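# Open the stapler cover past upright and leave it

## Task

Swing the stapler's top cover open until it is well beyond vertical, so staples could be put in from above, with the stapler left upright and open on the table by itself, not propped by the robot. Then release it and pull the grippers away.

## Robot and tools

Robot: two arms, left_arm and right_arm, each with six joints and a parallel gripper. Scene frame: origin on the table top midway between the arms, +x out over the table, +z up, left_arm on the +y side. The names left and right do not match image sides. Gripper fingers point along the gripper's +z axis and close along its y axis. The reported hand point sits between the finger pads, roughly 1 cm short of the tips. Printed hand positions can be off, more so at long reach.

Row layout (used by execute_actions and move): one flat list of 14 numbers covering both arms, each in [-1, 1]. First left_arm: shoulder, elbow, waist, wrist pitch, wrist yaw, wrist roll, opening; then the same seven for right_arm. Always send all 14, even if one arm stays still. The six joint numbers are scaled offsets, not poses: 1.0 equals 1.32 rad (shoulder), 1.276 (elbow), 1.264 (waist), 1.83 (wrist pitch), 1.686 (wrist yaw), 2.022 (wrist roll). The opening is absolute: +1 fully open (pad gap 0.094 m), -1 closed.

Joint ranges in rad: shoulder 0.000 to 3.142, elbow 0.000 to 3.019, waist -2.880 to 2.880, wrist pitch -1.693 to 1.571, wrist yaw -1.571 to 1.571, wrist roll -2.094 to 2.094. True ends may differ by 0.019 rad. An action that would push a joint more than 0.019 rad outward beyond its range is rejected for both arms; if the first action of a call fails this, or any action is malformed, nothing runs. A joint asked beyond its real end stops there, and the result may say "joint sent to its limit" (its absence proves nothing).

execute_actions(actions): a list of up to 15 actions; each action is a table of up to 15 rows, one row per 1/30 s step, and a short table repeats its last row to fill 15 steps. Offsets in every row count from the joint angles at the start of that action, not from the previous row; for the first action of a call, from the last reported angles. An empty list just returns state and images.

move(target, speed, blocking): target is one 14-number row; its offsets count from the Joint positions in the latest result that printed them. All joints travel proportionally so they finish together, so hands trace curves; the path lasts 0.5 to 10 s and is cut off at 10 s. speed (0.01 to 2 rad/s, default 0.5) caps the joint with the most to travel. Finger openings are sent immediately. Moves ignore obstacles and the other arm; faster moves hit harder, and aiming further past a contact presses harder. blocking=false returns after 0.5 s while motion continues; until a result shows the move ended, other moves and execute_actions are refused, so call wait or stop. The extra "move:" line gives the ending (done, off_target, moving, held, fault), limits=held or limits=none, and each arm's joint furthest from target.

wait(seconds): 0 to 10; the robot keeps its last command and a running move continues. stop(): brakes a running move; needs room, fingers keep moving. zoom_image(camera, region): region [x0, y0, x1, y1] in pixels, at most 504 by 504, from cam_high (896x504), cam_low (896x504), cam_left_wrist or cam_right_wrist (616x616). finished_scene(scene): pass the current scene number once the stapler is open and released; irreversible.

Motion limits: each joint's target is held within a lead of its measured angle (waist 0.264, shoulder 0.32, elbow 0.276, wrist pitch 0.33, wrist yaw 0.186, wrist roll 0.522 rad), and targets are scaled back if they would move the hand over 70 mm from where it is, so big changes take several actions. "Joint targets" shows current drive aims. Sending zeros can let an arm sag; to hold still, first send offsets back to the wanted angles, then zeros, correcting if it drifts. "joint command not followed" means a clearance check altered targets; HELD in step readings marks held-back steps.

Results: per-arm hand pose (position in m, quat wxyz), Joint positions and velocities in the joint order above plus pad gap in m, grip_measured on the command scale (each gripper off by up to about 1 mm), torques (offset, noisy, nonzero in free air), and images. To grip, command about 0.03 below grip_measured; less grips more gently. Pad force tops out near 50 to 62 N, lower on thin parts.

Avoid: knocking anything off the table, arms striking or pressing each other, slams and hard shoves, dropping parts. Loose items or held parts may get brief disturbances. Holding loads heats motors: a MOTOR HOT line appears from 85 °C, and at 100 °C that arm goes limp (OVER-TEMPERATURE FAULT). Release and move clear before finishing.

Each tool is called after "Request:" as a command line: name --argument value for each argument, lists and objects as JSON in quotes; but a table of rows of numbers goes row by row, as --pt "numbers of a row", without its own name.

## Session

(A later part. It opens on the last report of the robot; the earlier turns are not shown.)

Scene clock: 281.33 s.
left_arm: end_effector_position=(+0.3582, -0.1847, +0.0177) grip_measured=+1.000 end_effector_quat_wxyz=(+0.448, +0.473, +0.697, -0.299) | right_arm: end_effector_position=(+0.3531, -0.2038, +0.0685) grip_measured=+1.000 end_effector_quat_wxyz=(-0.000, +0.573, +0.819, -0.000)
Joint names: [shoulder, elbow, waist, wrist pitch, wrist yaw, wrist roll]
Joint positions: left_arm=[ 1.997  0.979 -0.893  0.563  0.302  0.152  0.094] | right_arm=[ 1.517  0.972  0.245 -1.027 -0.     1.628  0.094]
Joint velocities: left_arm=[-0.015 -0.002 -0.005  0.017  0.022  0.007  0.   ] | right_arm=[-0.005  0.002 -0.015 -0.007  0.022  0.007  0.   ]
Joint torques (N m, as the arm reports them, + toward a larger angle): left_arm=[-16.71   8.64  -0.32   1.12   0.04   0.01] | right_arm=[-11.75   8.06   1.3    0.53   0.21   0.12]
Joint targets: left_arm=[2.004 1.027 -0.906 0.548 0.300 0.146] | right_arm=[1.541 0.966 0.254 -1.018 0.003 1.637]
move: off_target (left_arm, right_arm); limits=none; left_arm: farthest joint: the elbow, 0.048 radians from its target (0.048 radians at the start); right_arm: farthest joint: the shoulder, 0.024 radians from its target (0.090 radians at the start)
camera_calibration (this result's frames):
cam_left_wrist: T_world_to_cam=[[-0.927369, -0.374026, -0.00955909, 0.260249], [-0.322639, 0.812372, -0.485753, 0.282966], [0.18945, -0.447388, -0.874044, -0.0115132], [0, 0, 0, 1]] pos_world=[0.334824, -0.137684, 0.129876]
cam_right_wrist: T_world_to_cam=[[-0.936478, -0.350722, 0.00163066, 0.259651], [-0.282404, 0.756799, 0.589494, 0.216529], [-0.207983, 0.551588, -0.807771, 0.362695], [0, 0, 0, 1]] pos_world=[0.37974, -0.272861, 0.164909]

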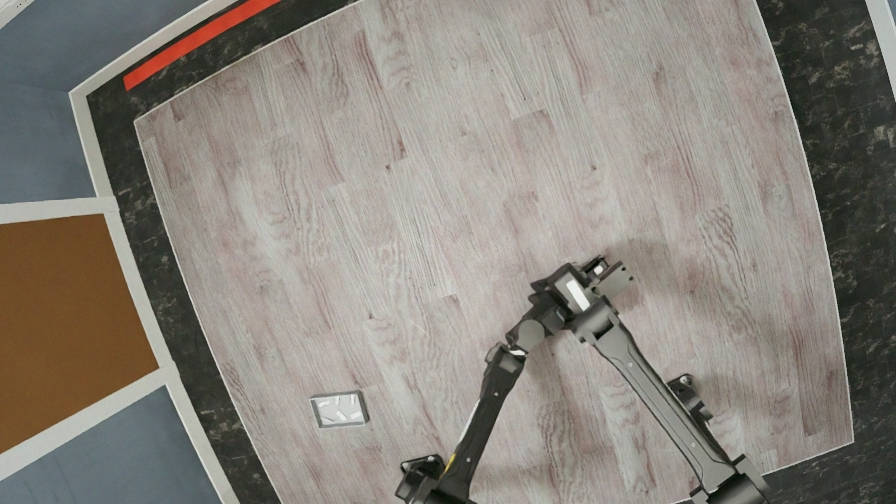

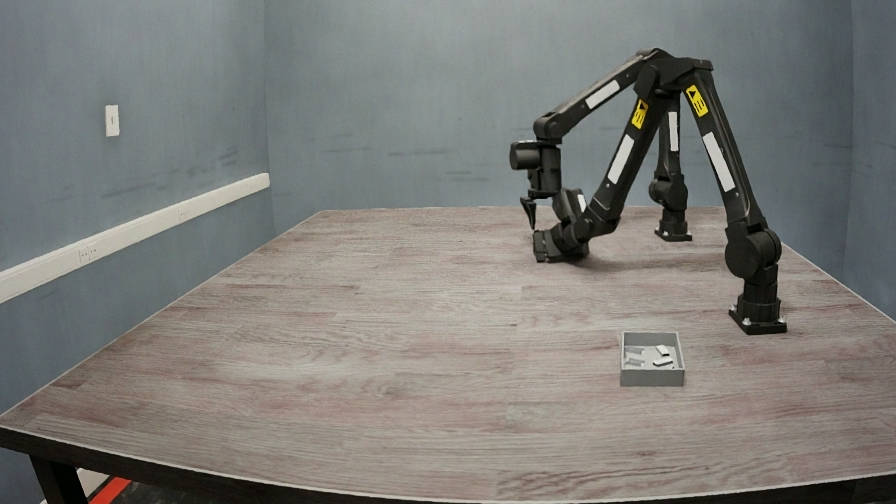

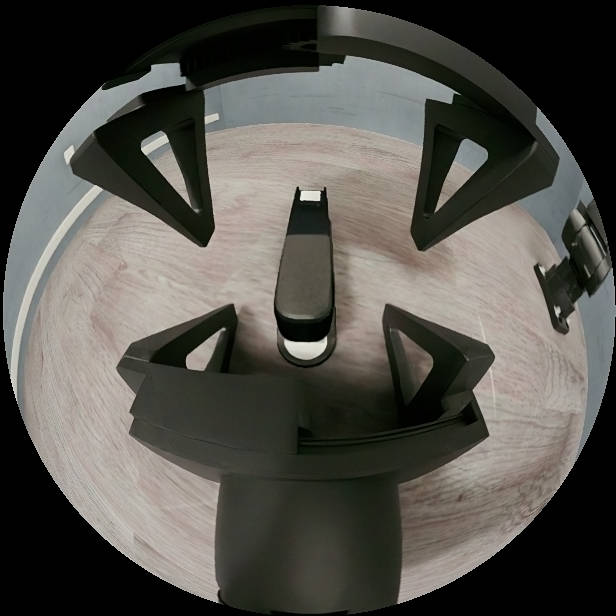

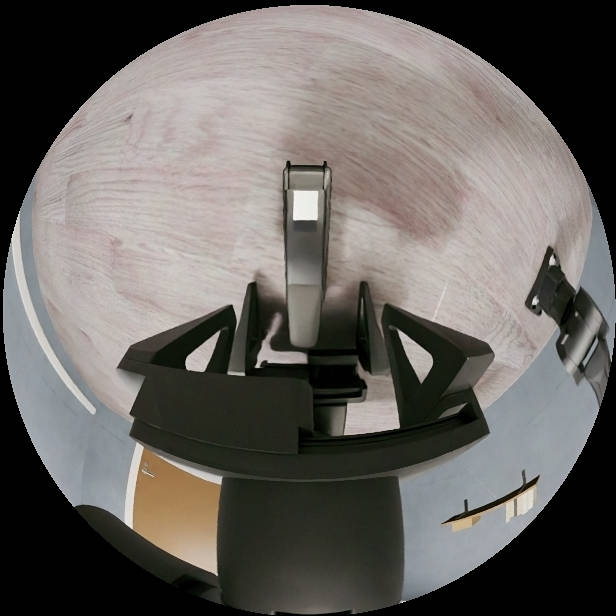

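Request:
move --target '[0.0098, 0.0376, -0.0103, -0.0082, -0.001, -0.003, -0.2, 0.018, -0.0047, 0.007, 0.005, 0.002, 0.0045, 1]' --speed 0.05

Scene clock: 288.00 s.
left_arm: end_effector_position=(+0.3584, -0.1847, +0.0176) grip_measured=-0.198 end_effector_quat_wxyz=(+0.449, +0.472, +0.697, -0.299) | right_arm: end_effector_position=(+0.3531, -0.2038, +0.0685) grip_measured=+1.000 end_effector_quat_wxyz=(-0.000, +0.573, +0.819, -0.001)
Joint names: [shoulder, elbow, waist, wrist pitch, wrist yaw, wrist roll]
Joint positions: left_arm=[ 1.997  0.979 -0.893  0.563  0.301  0.152  0.038] | right_arm=[ 1.517  0.972  0.245 -1.027  0.     1.628  0.094]
Joint velocities: left_arm=[ 0.005 -0.012 -0.005  0.007  0.037 -0.022 -0.   ] | right_arm=[ 0.005  0.002  0.005 -0.002 -0.022  0.007  0.   ]
Joint torques (N m, as the arm reports them, + toward a larger angle): left_arm=[-16.12   8.73  -0.5    1.09   0.12   0.02] | right_arm=[-11.9    7.95   1.35   0.56   0.21   0.13]
Joint targets: left_arm=[2.009 1.027 -0.906 0.548 0.300 0.146] | right_arm=[1.541 0.966 0.254 -1.018 0.004 1.637]
move: off_target (left_arm, right_arm); limits=none; left_arm: farthest joint: the elbow, 0.048 radians from its target (0.048 radians at the start); right_arm: farthest joint: the shoulder, 0.024 radians from its target (0.024 radians at the start)
camera_calibration (this result's frames):
cam_left_wrist: T_world_to_cam=[[-0.92698, -0.374976, -0.0100333, 0.260137], [-0.323291, 0.812201, -0.485605, 0.283141], [0.19024, -0.446903, -0.87412, -0.0117233], [0, 0, 0, 1]] pos_world=[0.334909, -0.137661, 0.129857]
cam_right_wrist: T_world_to_cam=[[-0.936612, -0.350365, 0.00161205, 0.259776], [-0.282204, 0.757113, 0.589186, 0.216596], [-0.20765, 0.551384, -0.807996, 0.36259], [0, 0, 0, 1]] pos_world=[0.379725, -0.272898, 0.164937]

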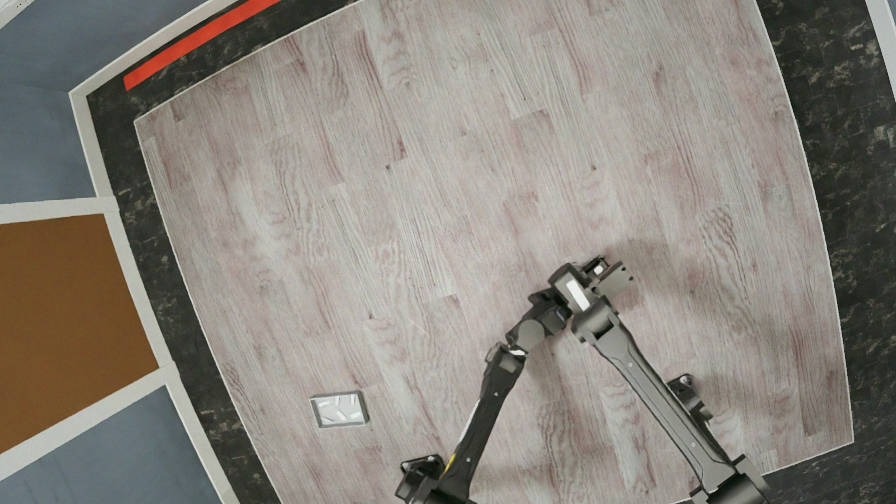

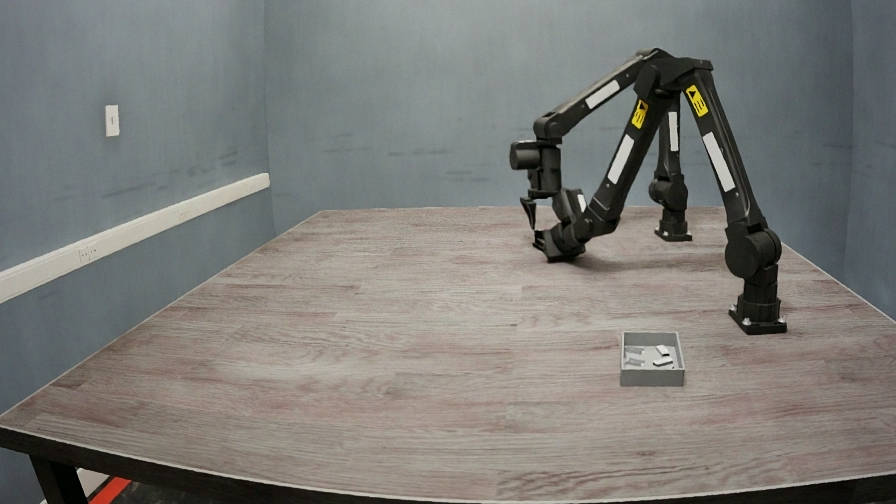

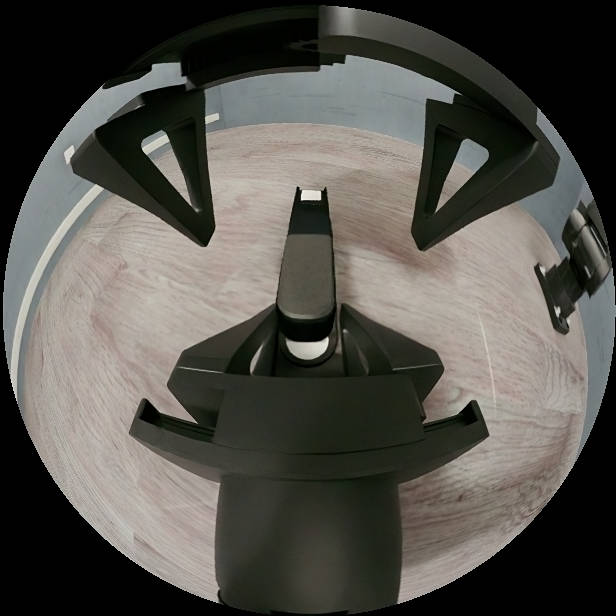

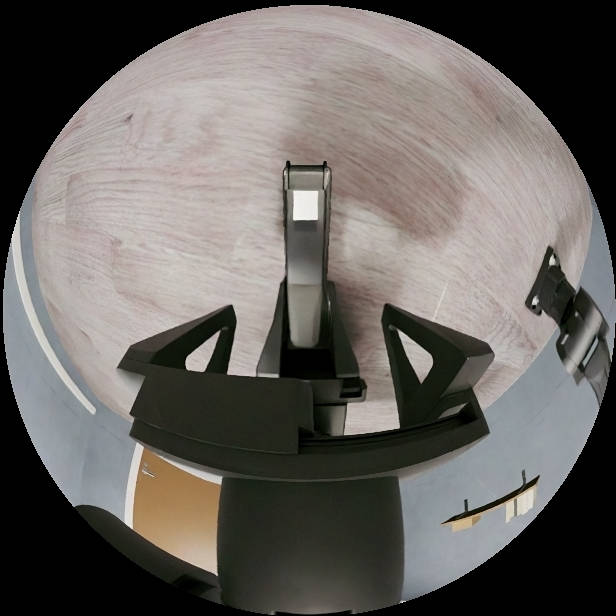

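Request:
move --target '[0.019, 0.0376, -0.0103, -0.0082, -0.001, -0.003, -0.2, 0.018, -0.0047, 0.007, 0.005, 0.002, 0.0045, 1]' --speed 0.05

Scene clock: 291.47 s.
left_arm: end_effector_position=(+0.3601, -0.1869, +0.0173) grip_measured=-0.198 end_effector_quat_wxyz=(+0.449, +0.472, +0.697, -0.299) | right_arm: end_effector_position=(+0.3531, -0.2038, +0.0685) grip_measured=+1.000 end_effector_quat_wxyz=(-0.000, +0.573, +0.819, -0.001)
Joint names: [shoulder, elbow, waist, wrist pitch, wrist yaw, wrist roll]
Joint positions: left_arm=[ 2.002  0.987 -0.893  0.563  0.301  0.152  0.038] | right_arm=[ 1.517  0.972  0.245 -1.027  0.     1.628  0.094]
Joint velocities: left_arm=[ 0.015 -0.012 -0.005 -0.002  0.022 -0.007  0.   ] | right_arm=[ 0.005 -0.017 -0.024  0.012 -0.022 -0.066  0.   ]
Joint torques (N m, as the arm reports them, + toward a larger angle): left_arm=[-15.47   8.21  -0.3    1.05   0.03   0.02] | right_arm=[-11.96   7.95   1.33   0.57   0.2    0.13]
Joint targets: left_arm=[2.022 1.027 -0.906 0.548 0.299 0.146] | right_arm=[1.541 0.966 0.254 -1.018 0.004 1.637]
move: off_target (left_arm, right_arm); limits=none; left_arm: farthest joint: the elbow, 0.040 radians from its target (0.048 radians at the start); right_arm: farthest joint: the shoulder, 0.024 radians from its target (0.024 radians at the start)
camera_calibration (this result's frames):
cam_left_wrist: T_world_to_cam=[[-0.927107, -0.374641, -0.0107881, 0.260933], [-0.322246, 0.811487, -0.487489, 0.284873], [0.191388, -0.448479, -0.873062, -0.0140326], [0, 0, 0, 1]] pos_world=[0.336398, -0.139708, 0.129436]
cam_right_wrist: T_world_to_cam=[[-0.936612, -0.350365, 0.00161205, 0.259776], [-0.282204, 0.757113, 0.589186, 0.216596], [-0.20765, 0.551384, -0.807996, 0.36259], [0, 0, 0, 1]] pos_world=[0.379725, -0.272898, 0.164937]

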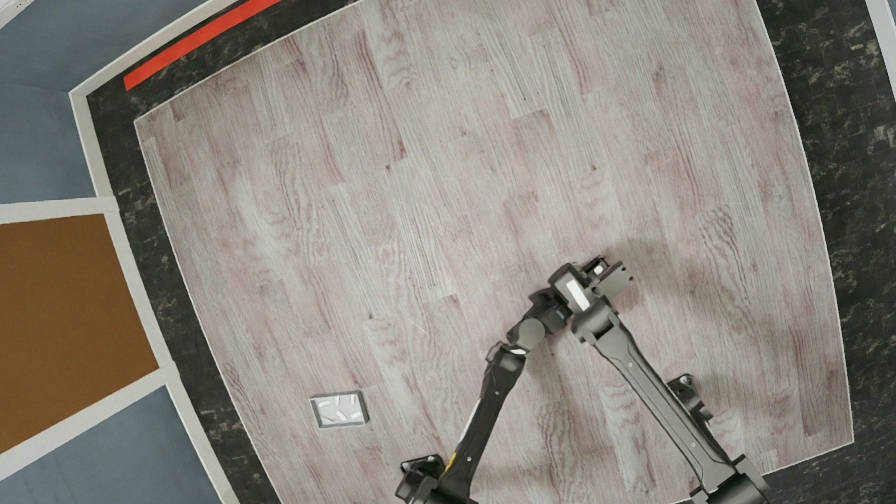

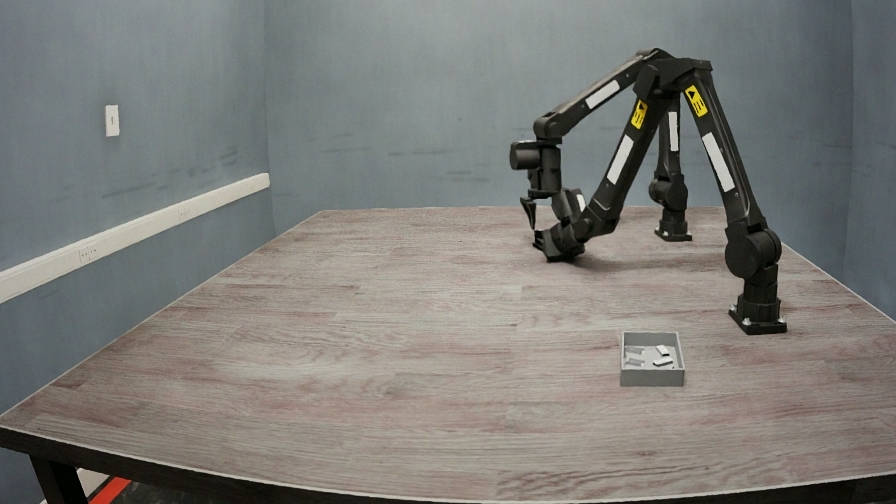

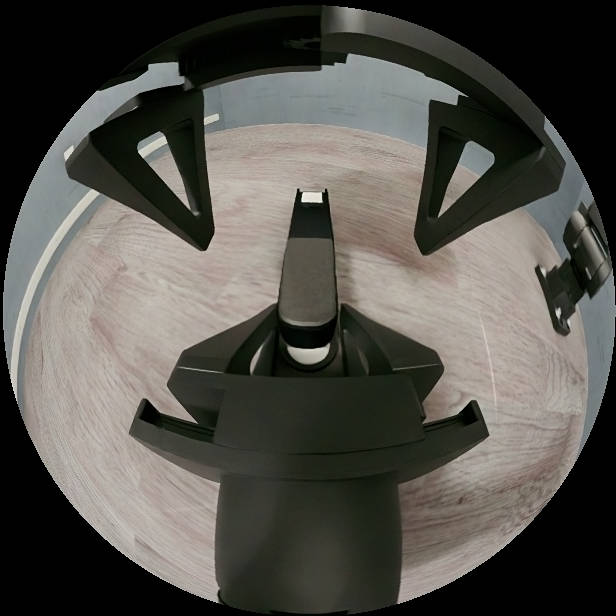

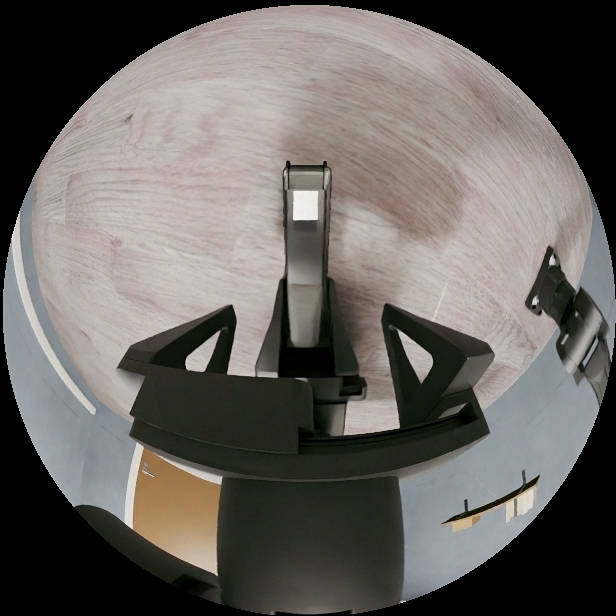

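Request:
move --target '[0.008, 0.0313, -0.0103, -0.0082, -0.001, -0.003, -0.36, 0.018, -0.0047, 0.007, 0.005, 0.002, 0.0045, 1]' --speed 0.05

Scene clock: 293.80 s.
left_arm: end_effector_position=(+0.3601, -0.1869, +0.0173) grip_measured=-0.279 end_effector_quat_wxyz=(+0.449, +0.472, +0.697, -0.299) | right_arm: end_effector_position=(+0.3531, -0.2038, +0.0685) grip_measured=+1.000 end_effector_quat_wxyz=(-0.000, +0.573, +0.819, -0.001)
Joint names: [shoulder, elbow, waist, wrist pitch, wrist yaw, wrist roll]
Joint positions: left_arm=[ 2.002  0.987 -0.893  0.563  0.301  0.151  0.034] | right_arm=[ 1.517  0.972  0.245 -1.027  0.     1.628  0.094]
Joint velocities: left_arm=[ 0.005 -0.012  0.015  0.007 -0.051  0.007  0.   ] | right_arm=[-0.005  0.002  0.005 -0.007 -0.007  0.037  0.   ]
Joint torques (N m, as the arm reports them, + toward a larger angle): left_arm=[-16.39   8.22  -0.42   1.02   0.03   0.01] | right_arm=[-11.92   7.95   1.36   0.56   0.21   0.13]
Joint targets: left_arm=[2.013 1.027 -0.906 0.548 0.299 0.145] | right_arm=[1.541 0.966 0.254 -1.018 0.004 1.637]
move: off_target (left_arm, right_arm); limits=none; left_arm: farthest joint: the elbow, 0.040 radians from its target (0.040 radians at the start); right_arm: farthest joint: the shoulder, 0.024 radians from its target (0.024 radians at the start)
camera_calibration (this result's frames):
cam_left_wrist: T_world_to_cam=[[-0.927051, -0.37479, -0.0104414, 0.260879], [-0.322532, 0.811372, -0.487492, 0.284954], [0.191179, -0.448563, -0.873065, -0.0139731], [0, 0, 0, 1]] pos_world=[0.336426, -0.139697, 0.129438]
cam_right_wrist: T_world_to_cam=[[-0.936612, -0.350365, 0.00161205, 0.259776], [-0.282204, 0.757113, 0.589186, 0.216596], [-0.20765, 0.551384, -0.807996, 0.36259], [0, 0, 0, 1]] pos_world=[0.379725, -0.272898, 0.164937]

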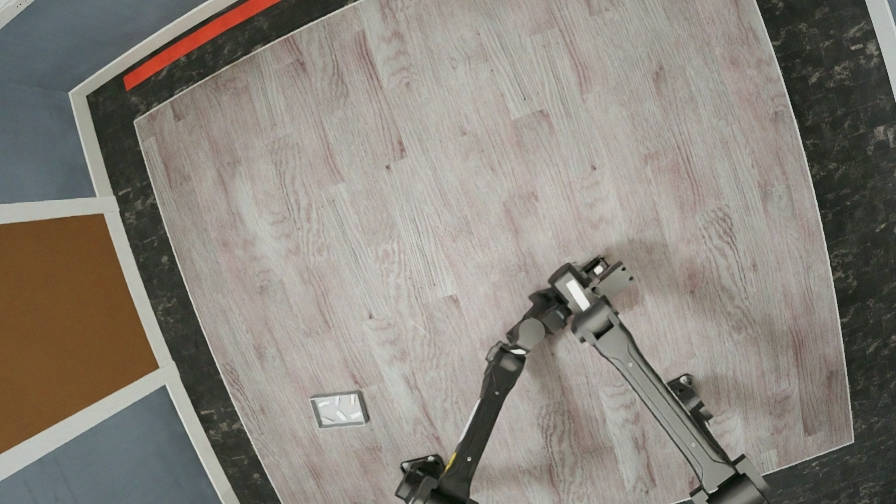

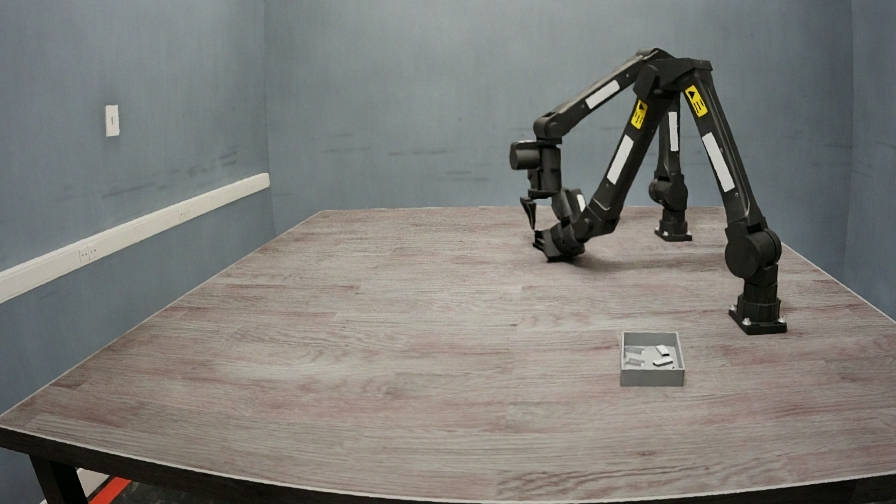

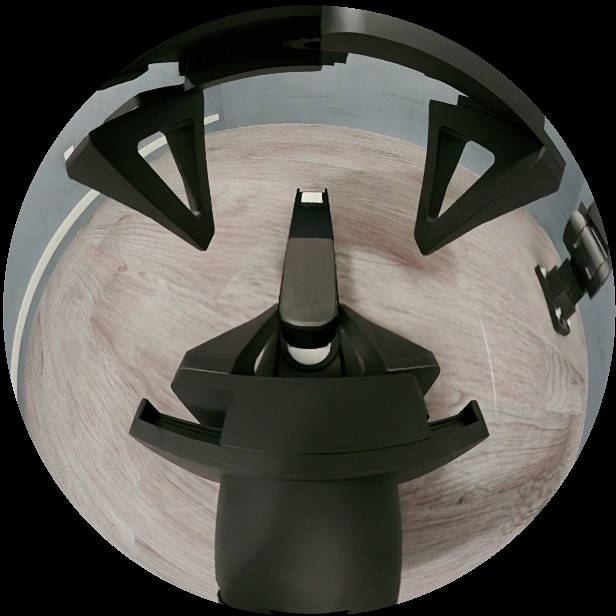

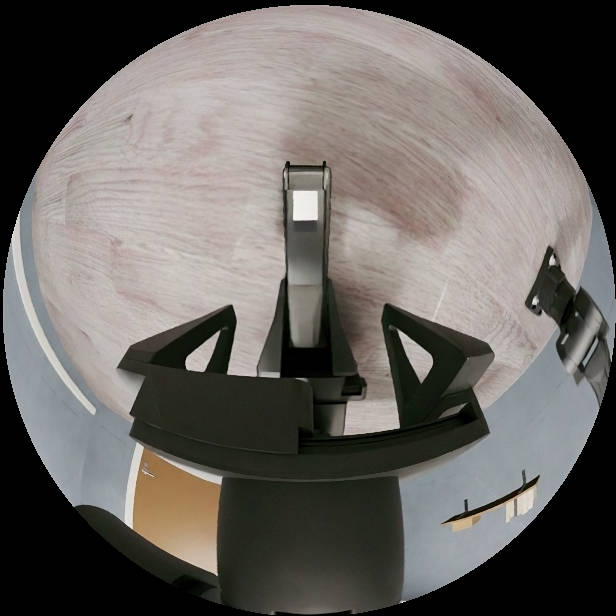

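Request:
move --target '[0.008, 0.0313, -0.0103, -0.0082, -0.001, -0.003, -0.34, 0.0532, -0.0311, -0.032, 0.0492, 0.0, -0.0198, 0.0]' --speed 0.1

Scene clock: 308.43 s.
left_arm: end_effector_position=(+0.3601, -0.1869, +0.0173) grip_measured=-0.279 end_effector_quat_wxyz=(+0.449, +0.472, +0.697, -0.299) | right_arm: end_effector_position=(+0.3592, -0.2150, +0.0415) grip_measured=+0.001 end_effector_quat_wxyz=(+0.001, +0.574, +0.819, +0.001)
Joint names: [shoulder, elbow, waist, wrist pitch, wrist yaw, wrist roll]
Joint positions: left_arm=[ 2.002  0.987 -0.893  0.563  0.301  0.151  0.034] | right_arm=[ 1.56   0.938  0.213 -0.946  0.     1.597  0.047]
Joint velocities: left_arm=[-0.015  0.002 -0.005  0.002  0.022  0.037 -0.   ] | right_arm=[-0.005 -0.017  0.005  0.002 -0.022 -0.051 -0.001]
Joint torques (N m, as the arm reports them, + toward a larger angle): left_arm=[-16.31   8.14  -0.62   1.08   0.03   0.02] | right_arm=[-11.83   7.64  -0.4    0.56   0.07  -0.06]
Joint targets: left_arm=[2.013 1.027 -0.906 0.548 0.299 0.145] | right_arm=[1.587 0.932 0.204 -0.937 0.000 1.588]
move: off_target (left_arm, right_arm); limits=none; left_arm: farthest joint: the elbow, 0.040 radians from its target (0.040 radians at the start); right_arm: farthest joint: the shoulder, 0.027 radians from its target (0.070 radians at the start)
camera_calibration (this result's frames):
cam_left_wrist: T_world_to_cam=[[-0.927051, -0.37479, -0.0104414, 0.260879], [-0.322532, 0.811372, -0.487492, 0.284954], [0.191179, -0.448563, -0.873065, -0.0139731], [0, 0, 0, 1]] pos_world=[0.336426, -0.139697, 0.129438]
cam_right_wrist: T_world_to_cam=[[-0.937144, -0.348934, -0.0025756, 0.262269], [-0.283339, 0.756622, 0.589273, 0.243011], [-0.203669, 0.552963, -0.80793, 0.347146], [0, 0, 0, 1]] pos_world=[0.385341, -0.284312, 0.137945]

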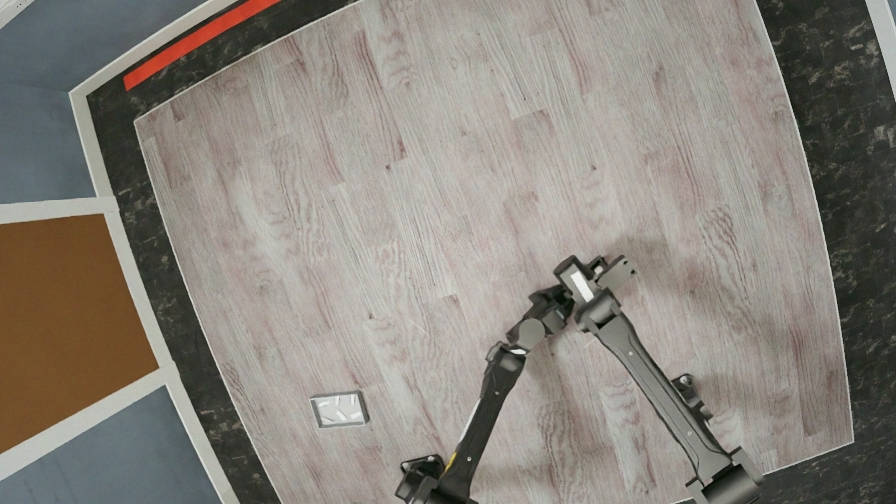

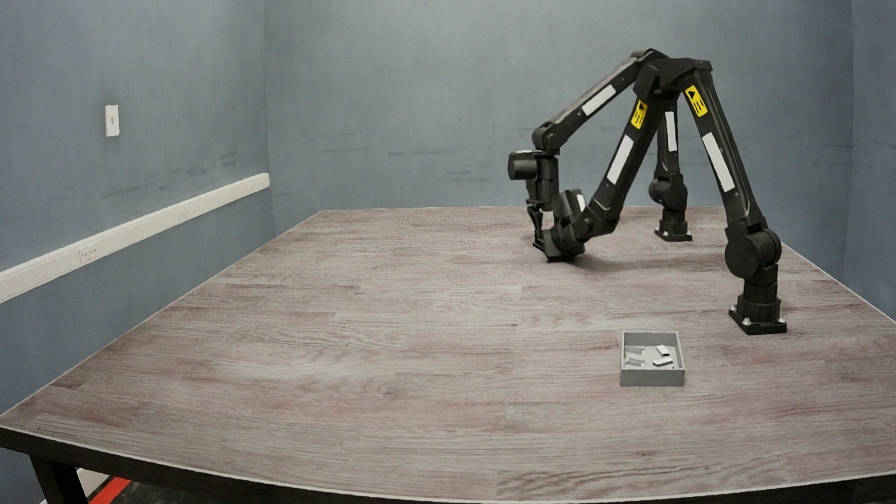

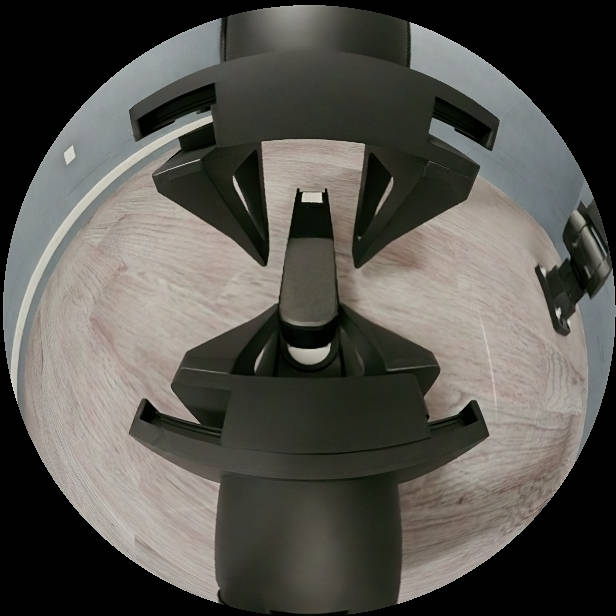

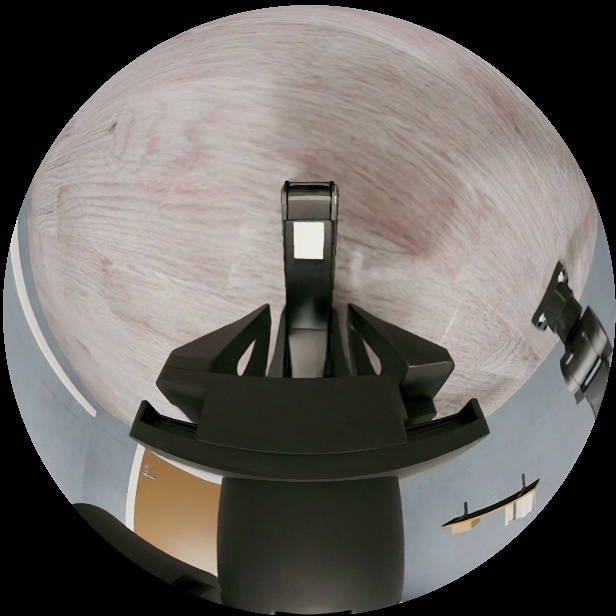

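Request:
move --target '[0.008, 0.0313, -0.0103, -0.0082, -0.001, -0.003, -0.34, 0.0205, -0.0047, -0.007, 0.005, 0.0, -0.0045, -0.5]' --speed 0.05

Request:
zoom_image --camera "cam_right_wrist" --region '[230, 160, 390, 340]'

Scene clock: 311.57 s.
left_arm: end_effector_position=(+0.3601, -0.1869, +0.0173) grip_measured=-0.279 end_effector_quat_wxyz=(+0.449, +0.472, +0.697, -0.299) | right_arm: end_effector_position=(+0.3595, -0.2149, +0.0415) grip_measured=-0.499 end_effector_quat_wxyz=(+0.001, +0.574, +0.819, +0.002)
Joint names: [shoulder, elbow, waist, wrist pitch, wrist yaw, wrist roll]
Joint positions: left_arm=[ 2.002  0.987 -0.893  0.563  0.301  0.151  0.034] | right_arm=[ 1.56   0.938  0.213 -0.945  0.     1.597  0.024]
Joint velocities: left_arm=[ 0.015 -0.002 -0.015 -0.012  0.022 -0.022 -0.   ] | right_arm=[-0.024 -0.007 -0.005  0.012 -0.066  0.022  0.   ]
Joint torques (N m, as the arm reports them, + toward a larger angle): left_arm=[-16.49   8.3   -0.46   1.06   0.02   0.01] | right_arm=[-11.94   7.56  -0.1    0.53   0.07  -0.06]
Joint targets: left_arm=[2.013 1.027 -0.906 0.548 0.299 0.145] | right_arm=[1.587 0.932 0.204 -0.936 0.000 1.588]
move: off_target (left_arm, right_arm); limits=none; left_arm: farthest joint: the elbow, 0.040 radians from its target (0.040 radians at the start); right_arm: farthest joint: the shoulder, 0.027 radians from its target (0.027 radians at the start)
camera_calibration (this result's frames):
cam_left_wrist: T_world_to_cam=[[-0.927051, -0.37479, -0.0104414, 0.260879], [-0.322532, 0.811372, -0.487492, 0.284954], [0.191179, -0.448563, -0.873065, -0.0139731], [0, 0, 0, 1]] pos_world=[0.336426, -0.139697, 0.129438]
cam_right_wrist: T_world_to_cam=[[-0.937007, -0.34929, -0.00371977, 0.262472], [-0.284255, 0.756268, 0.589286, 0.243259], [-0.203019, 0.553223, -0.807916, 0.346964], [0, 0, 0, 1]] pos_world=[0.385526, -0.284239, 0.137945]

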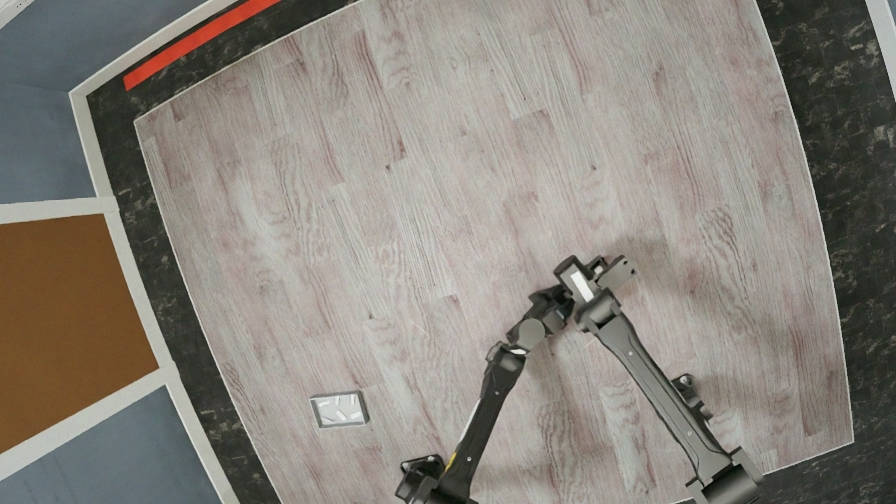

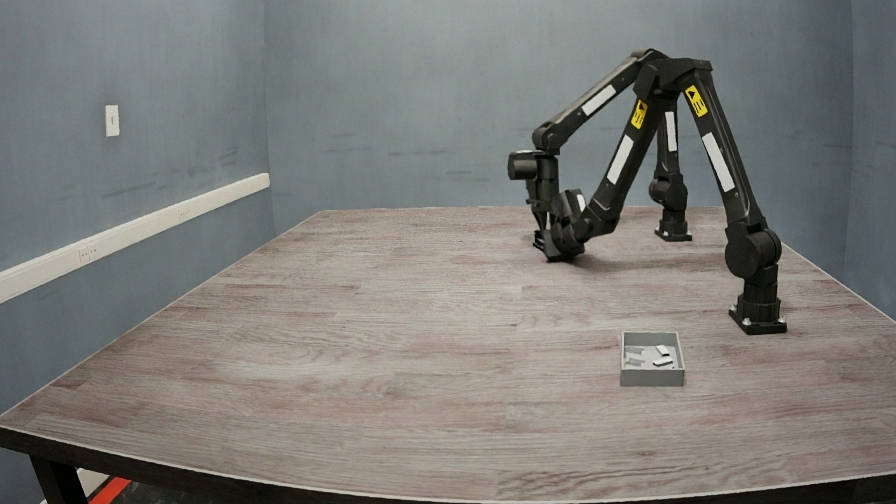

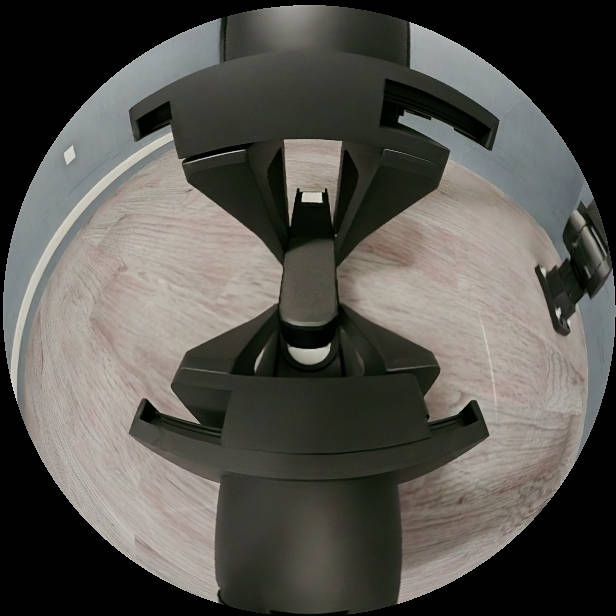

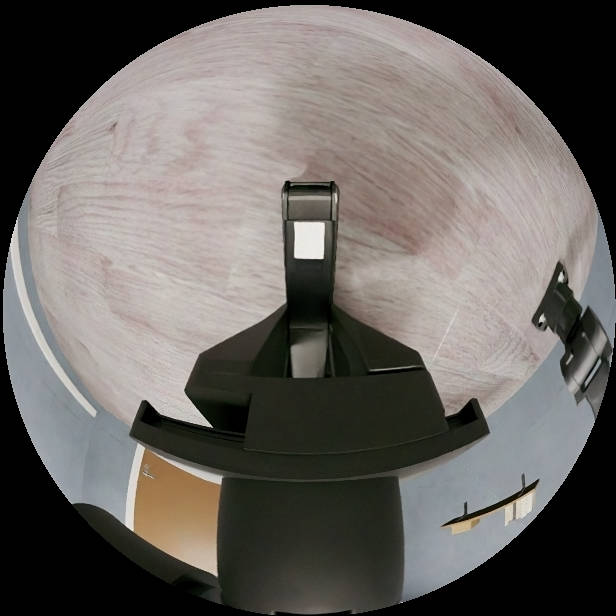

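Region (230, 160, 390, 340) of cam_right_wrist's 616x616 image, scaled by 2.800, with more detail than that image has.

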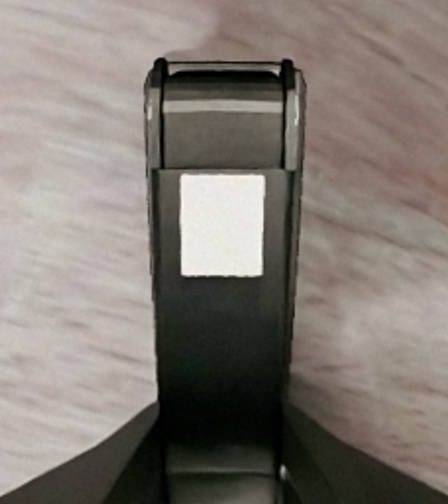

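Request:
move --target '[0.008, 0.0313, -0.0103, -0.0082, -0.001, -0.003, -0.34, 0.0205, -0.0047, -0.007, 0.005, 0.0, -0.0045, -0.58]' --speed 0.05

Scene clock: 339.60 s.
left_arm: end_effector_position=(+0.3601, -0.1869, +0.0173) grip_measured=-0.279 end_effector_quat_wxyz=(+0.449, +0.472, +0.697, -0.299) | right_arm: end_effector_position=(+0.3595, -0.2149, +0.0415) grip_measured=-0.534 end_effector_quat_wxyz=(+0.001, +0.574, +0.819, +0.002)
Joint names: [shoulder, elbow, waist, wrist pitch, wrist yaw, wrist roll]
Joint positions: left_arm=[ 2.002  0.987 -0.893  0.563  0.301  0.151  0.034] | right_arm=[ 1.56   0.938  0.213 -0.945  0.     1.597  0.022]
Joint velocities: left_arm=[-0.005 -0.007  0.015  0.017 -0.007  0.022 -0.001] | right_arm=[-0.005 -0.002  0.015  0.007  0.007 -0.022 -0.   ]
Joint torques (N m, as the arm reports them, + toward a larger angle): left_arm=[-16.24   8.26  -0.4    1.05   0.04   0.01] | right_arm=[-11.95   7.55  -0.1    0.57   0.07  -0.07]
Joint targets: left_arm=[2.013 1.027 -0.906 0.548 0.299 0.145] | right_arm=[1.587 0.932 0.204 -0.935 0.000 1.588]
move: off_target (left_arm, right_arm); limits=none; left_arm: farthest joint: the elbow, 0.040 radians from its target (0.040 radians at the start); right_arm: farthest joint: the shoulder, 0.027 radians from its target (0.027 radians at the start)
camera_calibration (this result's frames):
cam_left_wrist: T_world_to_cam=[[-0.927051, -0.37479, -0.0104414, 0.260879], [-0.322532, 0.811372, -0.487492, 0.284954], [0.191179, -0.448563, -0.873065, -0.0139731], [0, 0, 0, 1]] pos_world=[0.336426, -0.139697, 0.129438]
cam_right_wrist: T_world_to_cam=[[-0.937007, -0.34929, -0.00371977, 0.262472], [-0.284255, 0.756268, 0.589286, 0.243259], [-0.203019, 0.553223, -0.807916, 0.346964], [0, 0, 0, 1]] pos_world=[0.385526, -0.284239, 0.137945]

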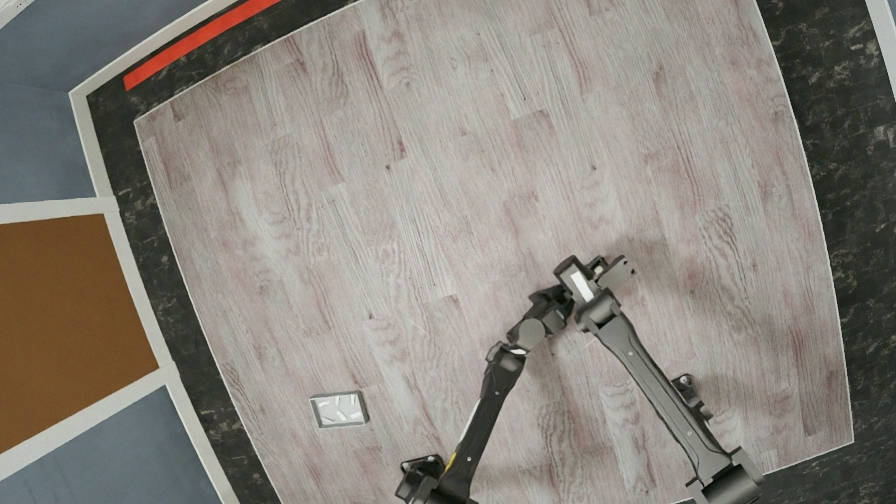

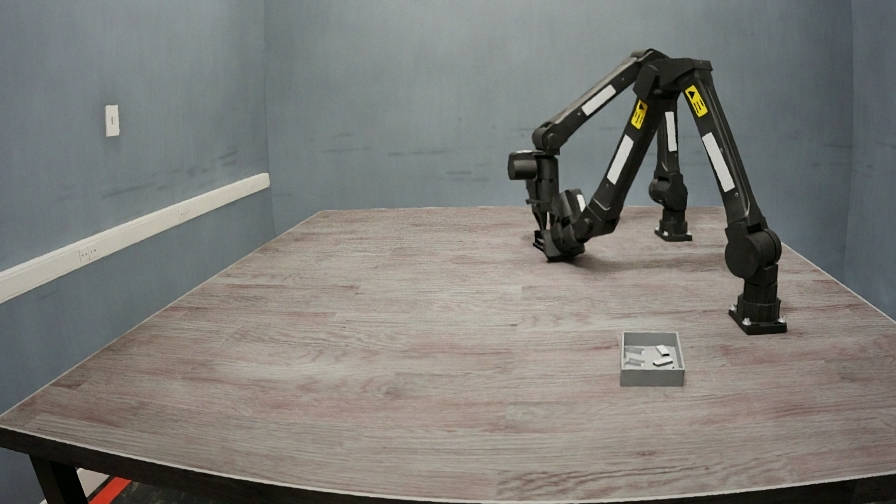

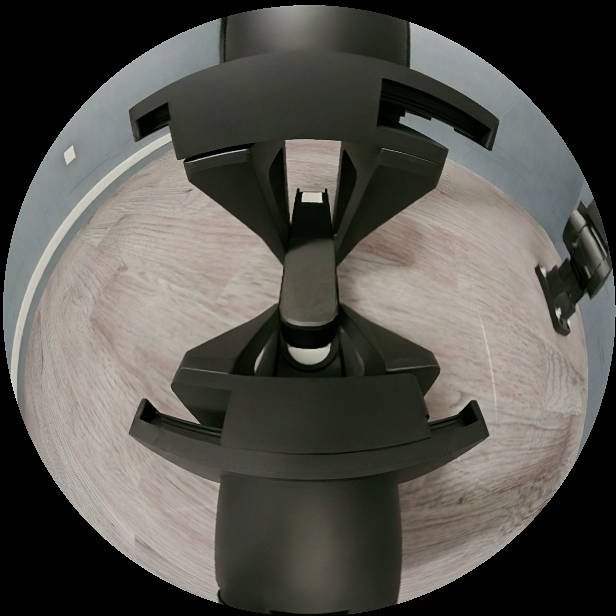

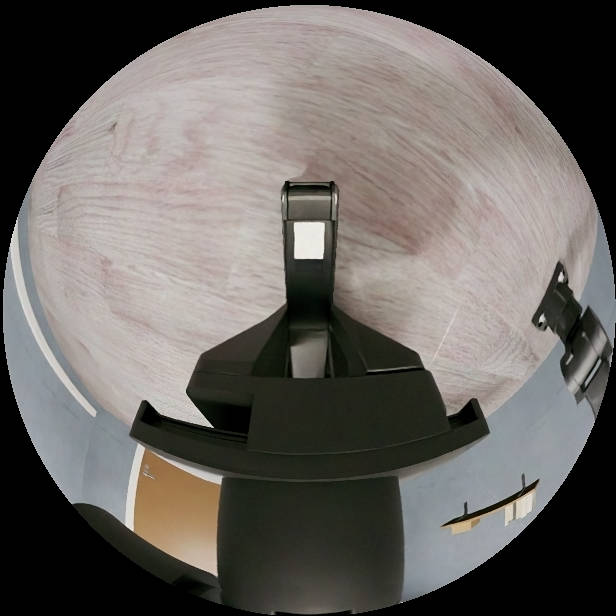

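Request:
move --target '[0.008, 0.0313, -0.0103, -0.0082, -0.001, -0.003, -0.34, -0.019, 0.040, -0.0731, -0.0243, -0.105, -0.046, -0.58]' --speed 0.08

Scene clock: 347.53 s.
left_arm: end_effector_position=(+0.3601, -0.1869, +0.0173) grip_measured=-0.279 end_effector_quat_wxyz=(+0.449, +0.472, +0.697, -0.299) | right_arm: end_effector_position=(+0.3599, -0.2168, +0.0519) grip_measured=-0.534 end_effector_quat_wxyz=(-0.071, +0.573, +0.815, +0.051)
Joint names: [shoulder, elbow, waist, wrist pitch, wrist yaw, wrist roll]
Joint positions: left_arm=[ 2.002  0.987 -0.893  0.563  0.301  0.151  0.034] | right_arm=[ 1.551  0.952  0.132 -0.98  -0.175  1.52   0.022]
Joint velocities: left_arm=[ 0.005 -0.002 -0.005  0.007 -0.022  0.051 -0.001] | right_arm=[-0.015 -0.002 -0.015 -0.007 -0.007  0.022 -0.   ]
Joint torques (N m, as the arm reports them, + toward a larger angle): left_arm=[-16.44   8.23  -0.25   1.03   0.02   0.  ] | right_arm=[-15.72  11.4   -0.35  -0.15  -0.15  -0.14]
Joint targets: left_arm=[2.013 1.027 -0.906 0.548 0.299 0.145] | right_arm=[1.535 0.989 0.121 -0.989 -0.177 1.504]
move: off_target (left_arm, right_arm); limits=none; left_arm: farthest joint: the elbow, 0.040 radians from its target (0.040 radians at the start); right_arm: farthest joint: the elbow, 0.037 radians from its target (0.051 radians at the start)
camera_calibration (this result's frames):
cam_left_wrist: T_world_to_cam=[[-0.927051, -0.37479, -0.0104414, 0.260879], [-0.322532, 0.811372, -0.487492, 0.284954], [0.191179, -0.448563, -0.873065, -0.0139731], [0, 0, 0, 1]] pos_world=[0.336426, -0.139697, 0.129438]
cam_right_wrist: T_world_to_cam=[[-0.938484, -0.345319, -0.00182145, 0.263485], [-0.240393, 0.649519, 0.721343, 0.19291], [-0.24791, 0.677407, -0.692575, 0.393575], [0, 0, 0, 1]] pos_world=[0.391222, -0.300923, 0.133906]

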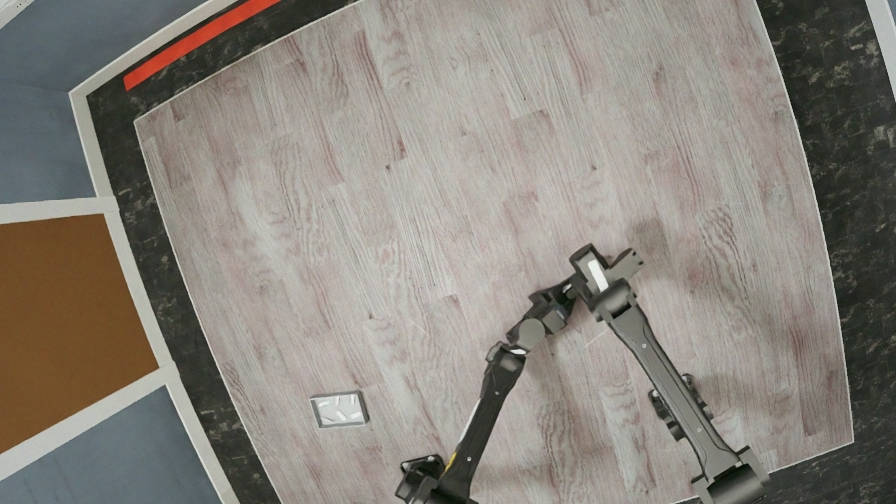

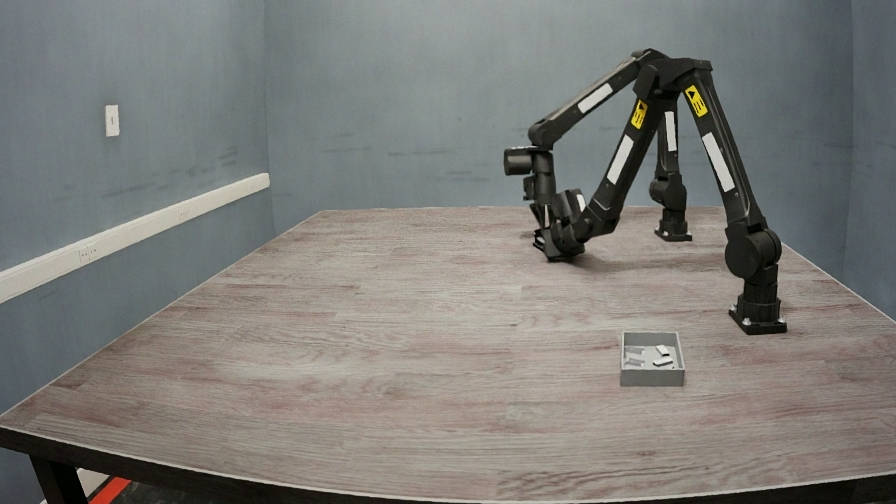

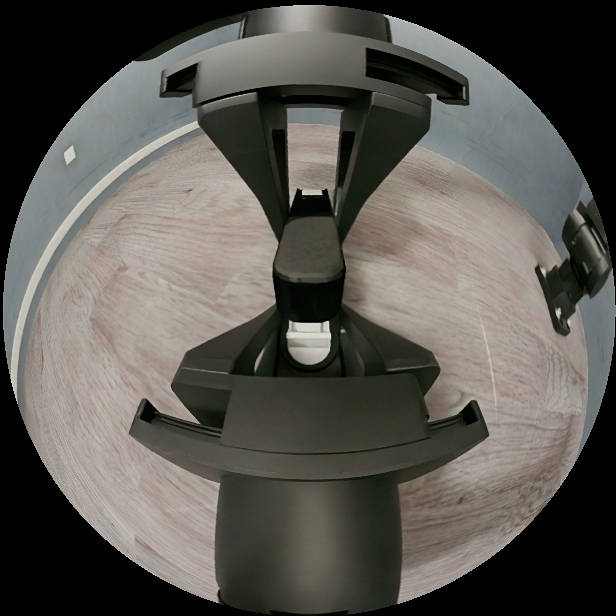

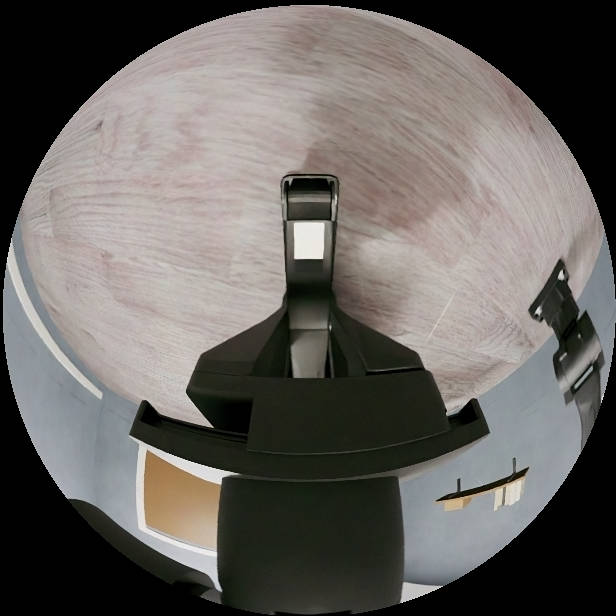

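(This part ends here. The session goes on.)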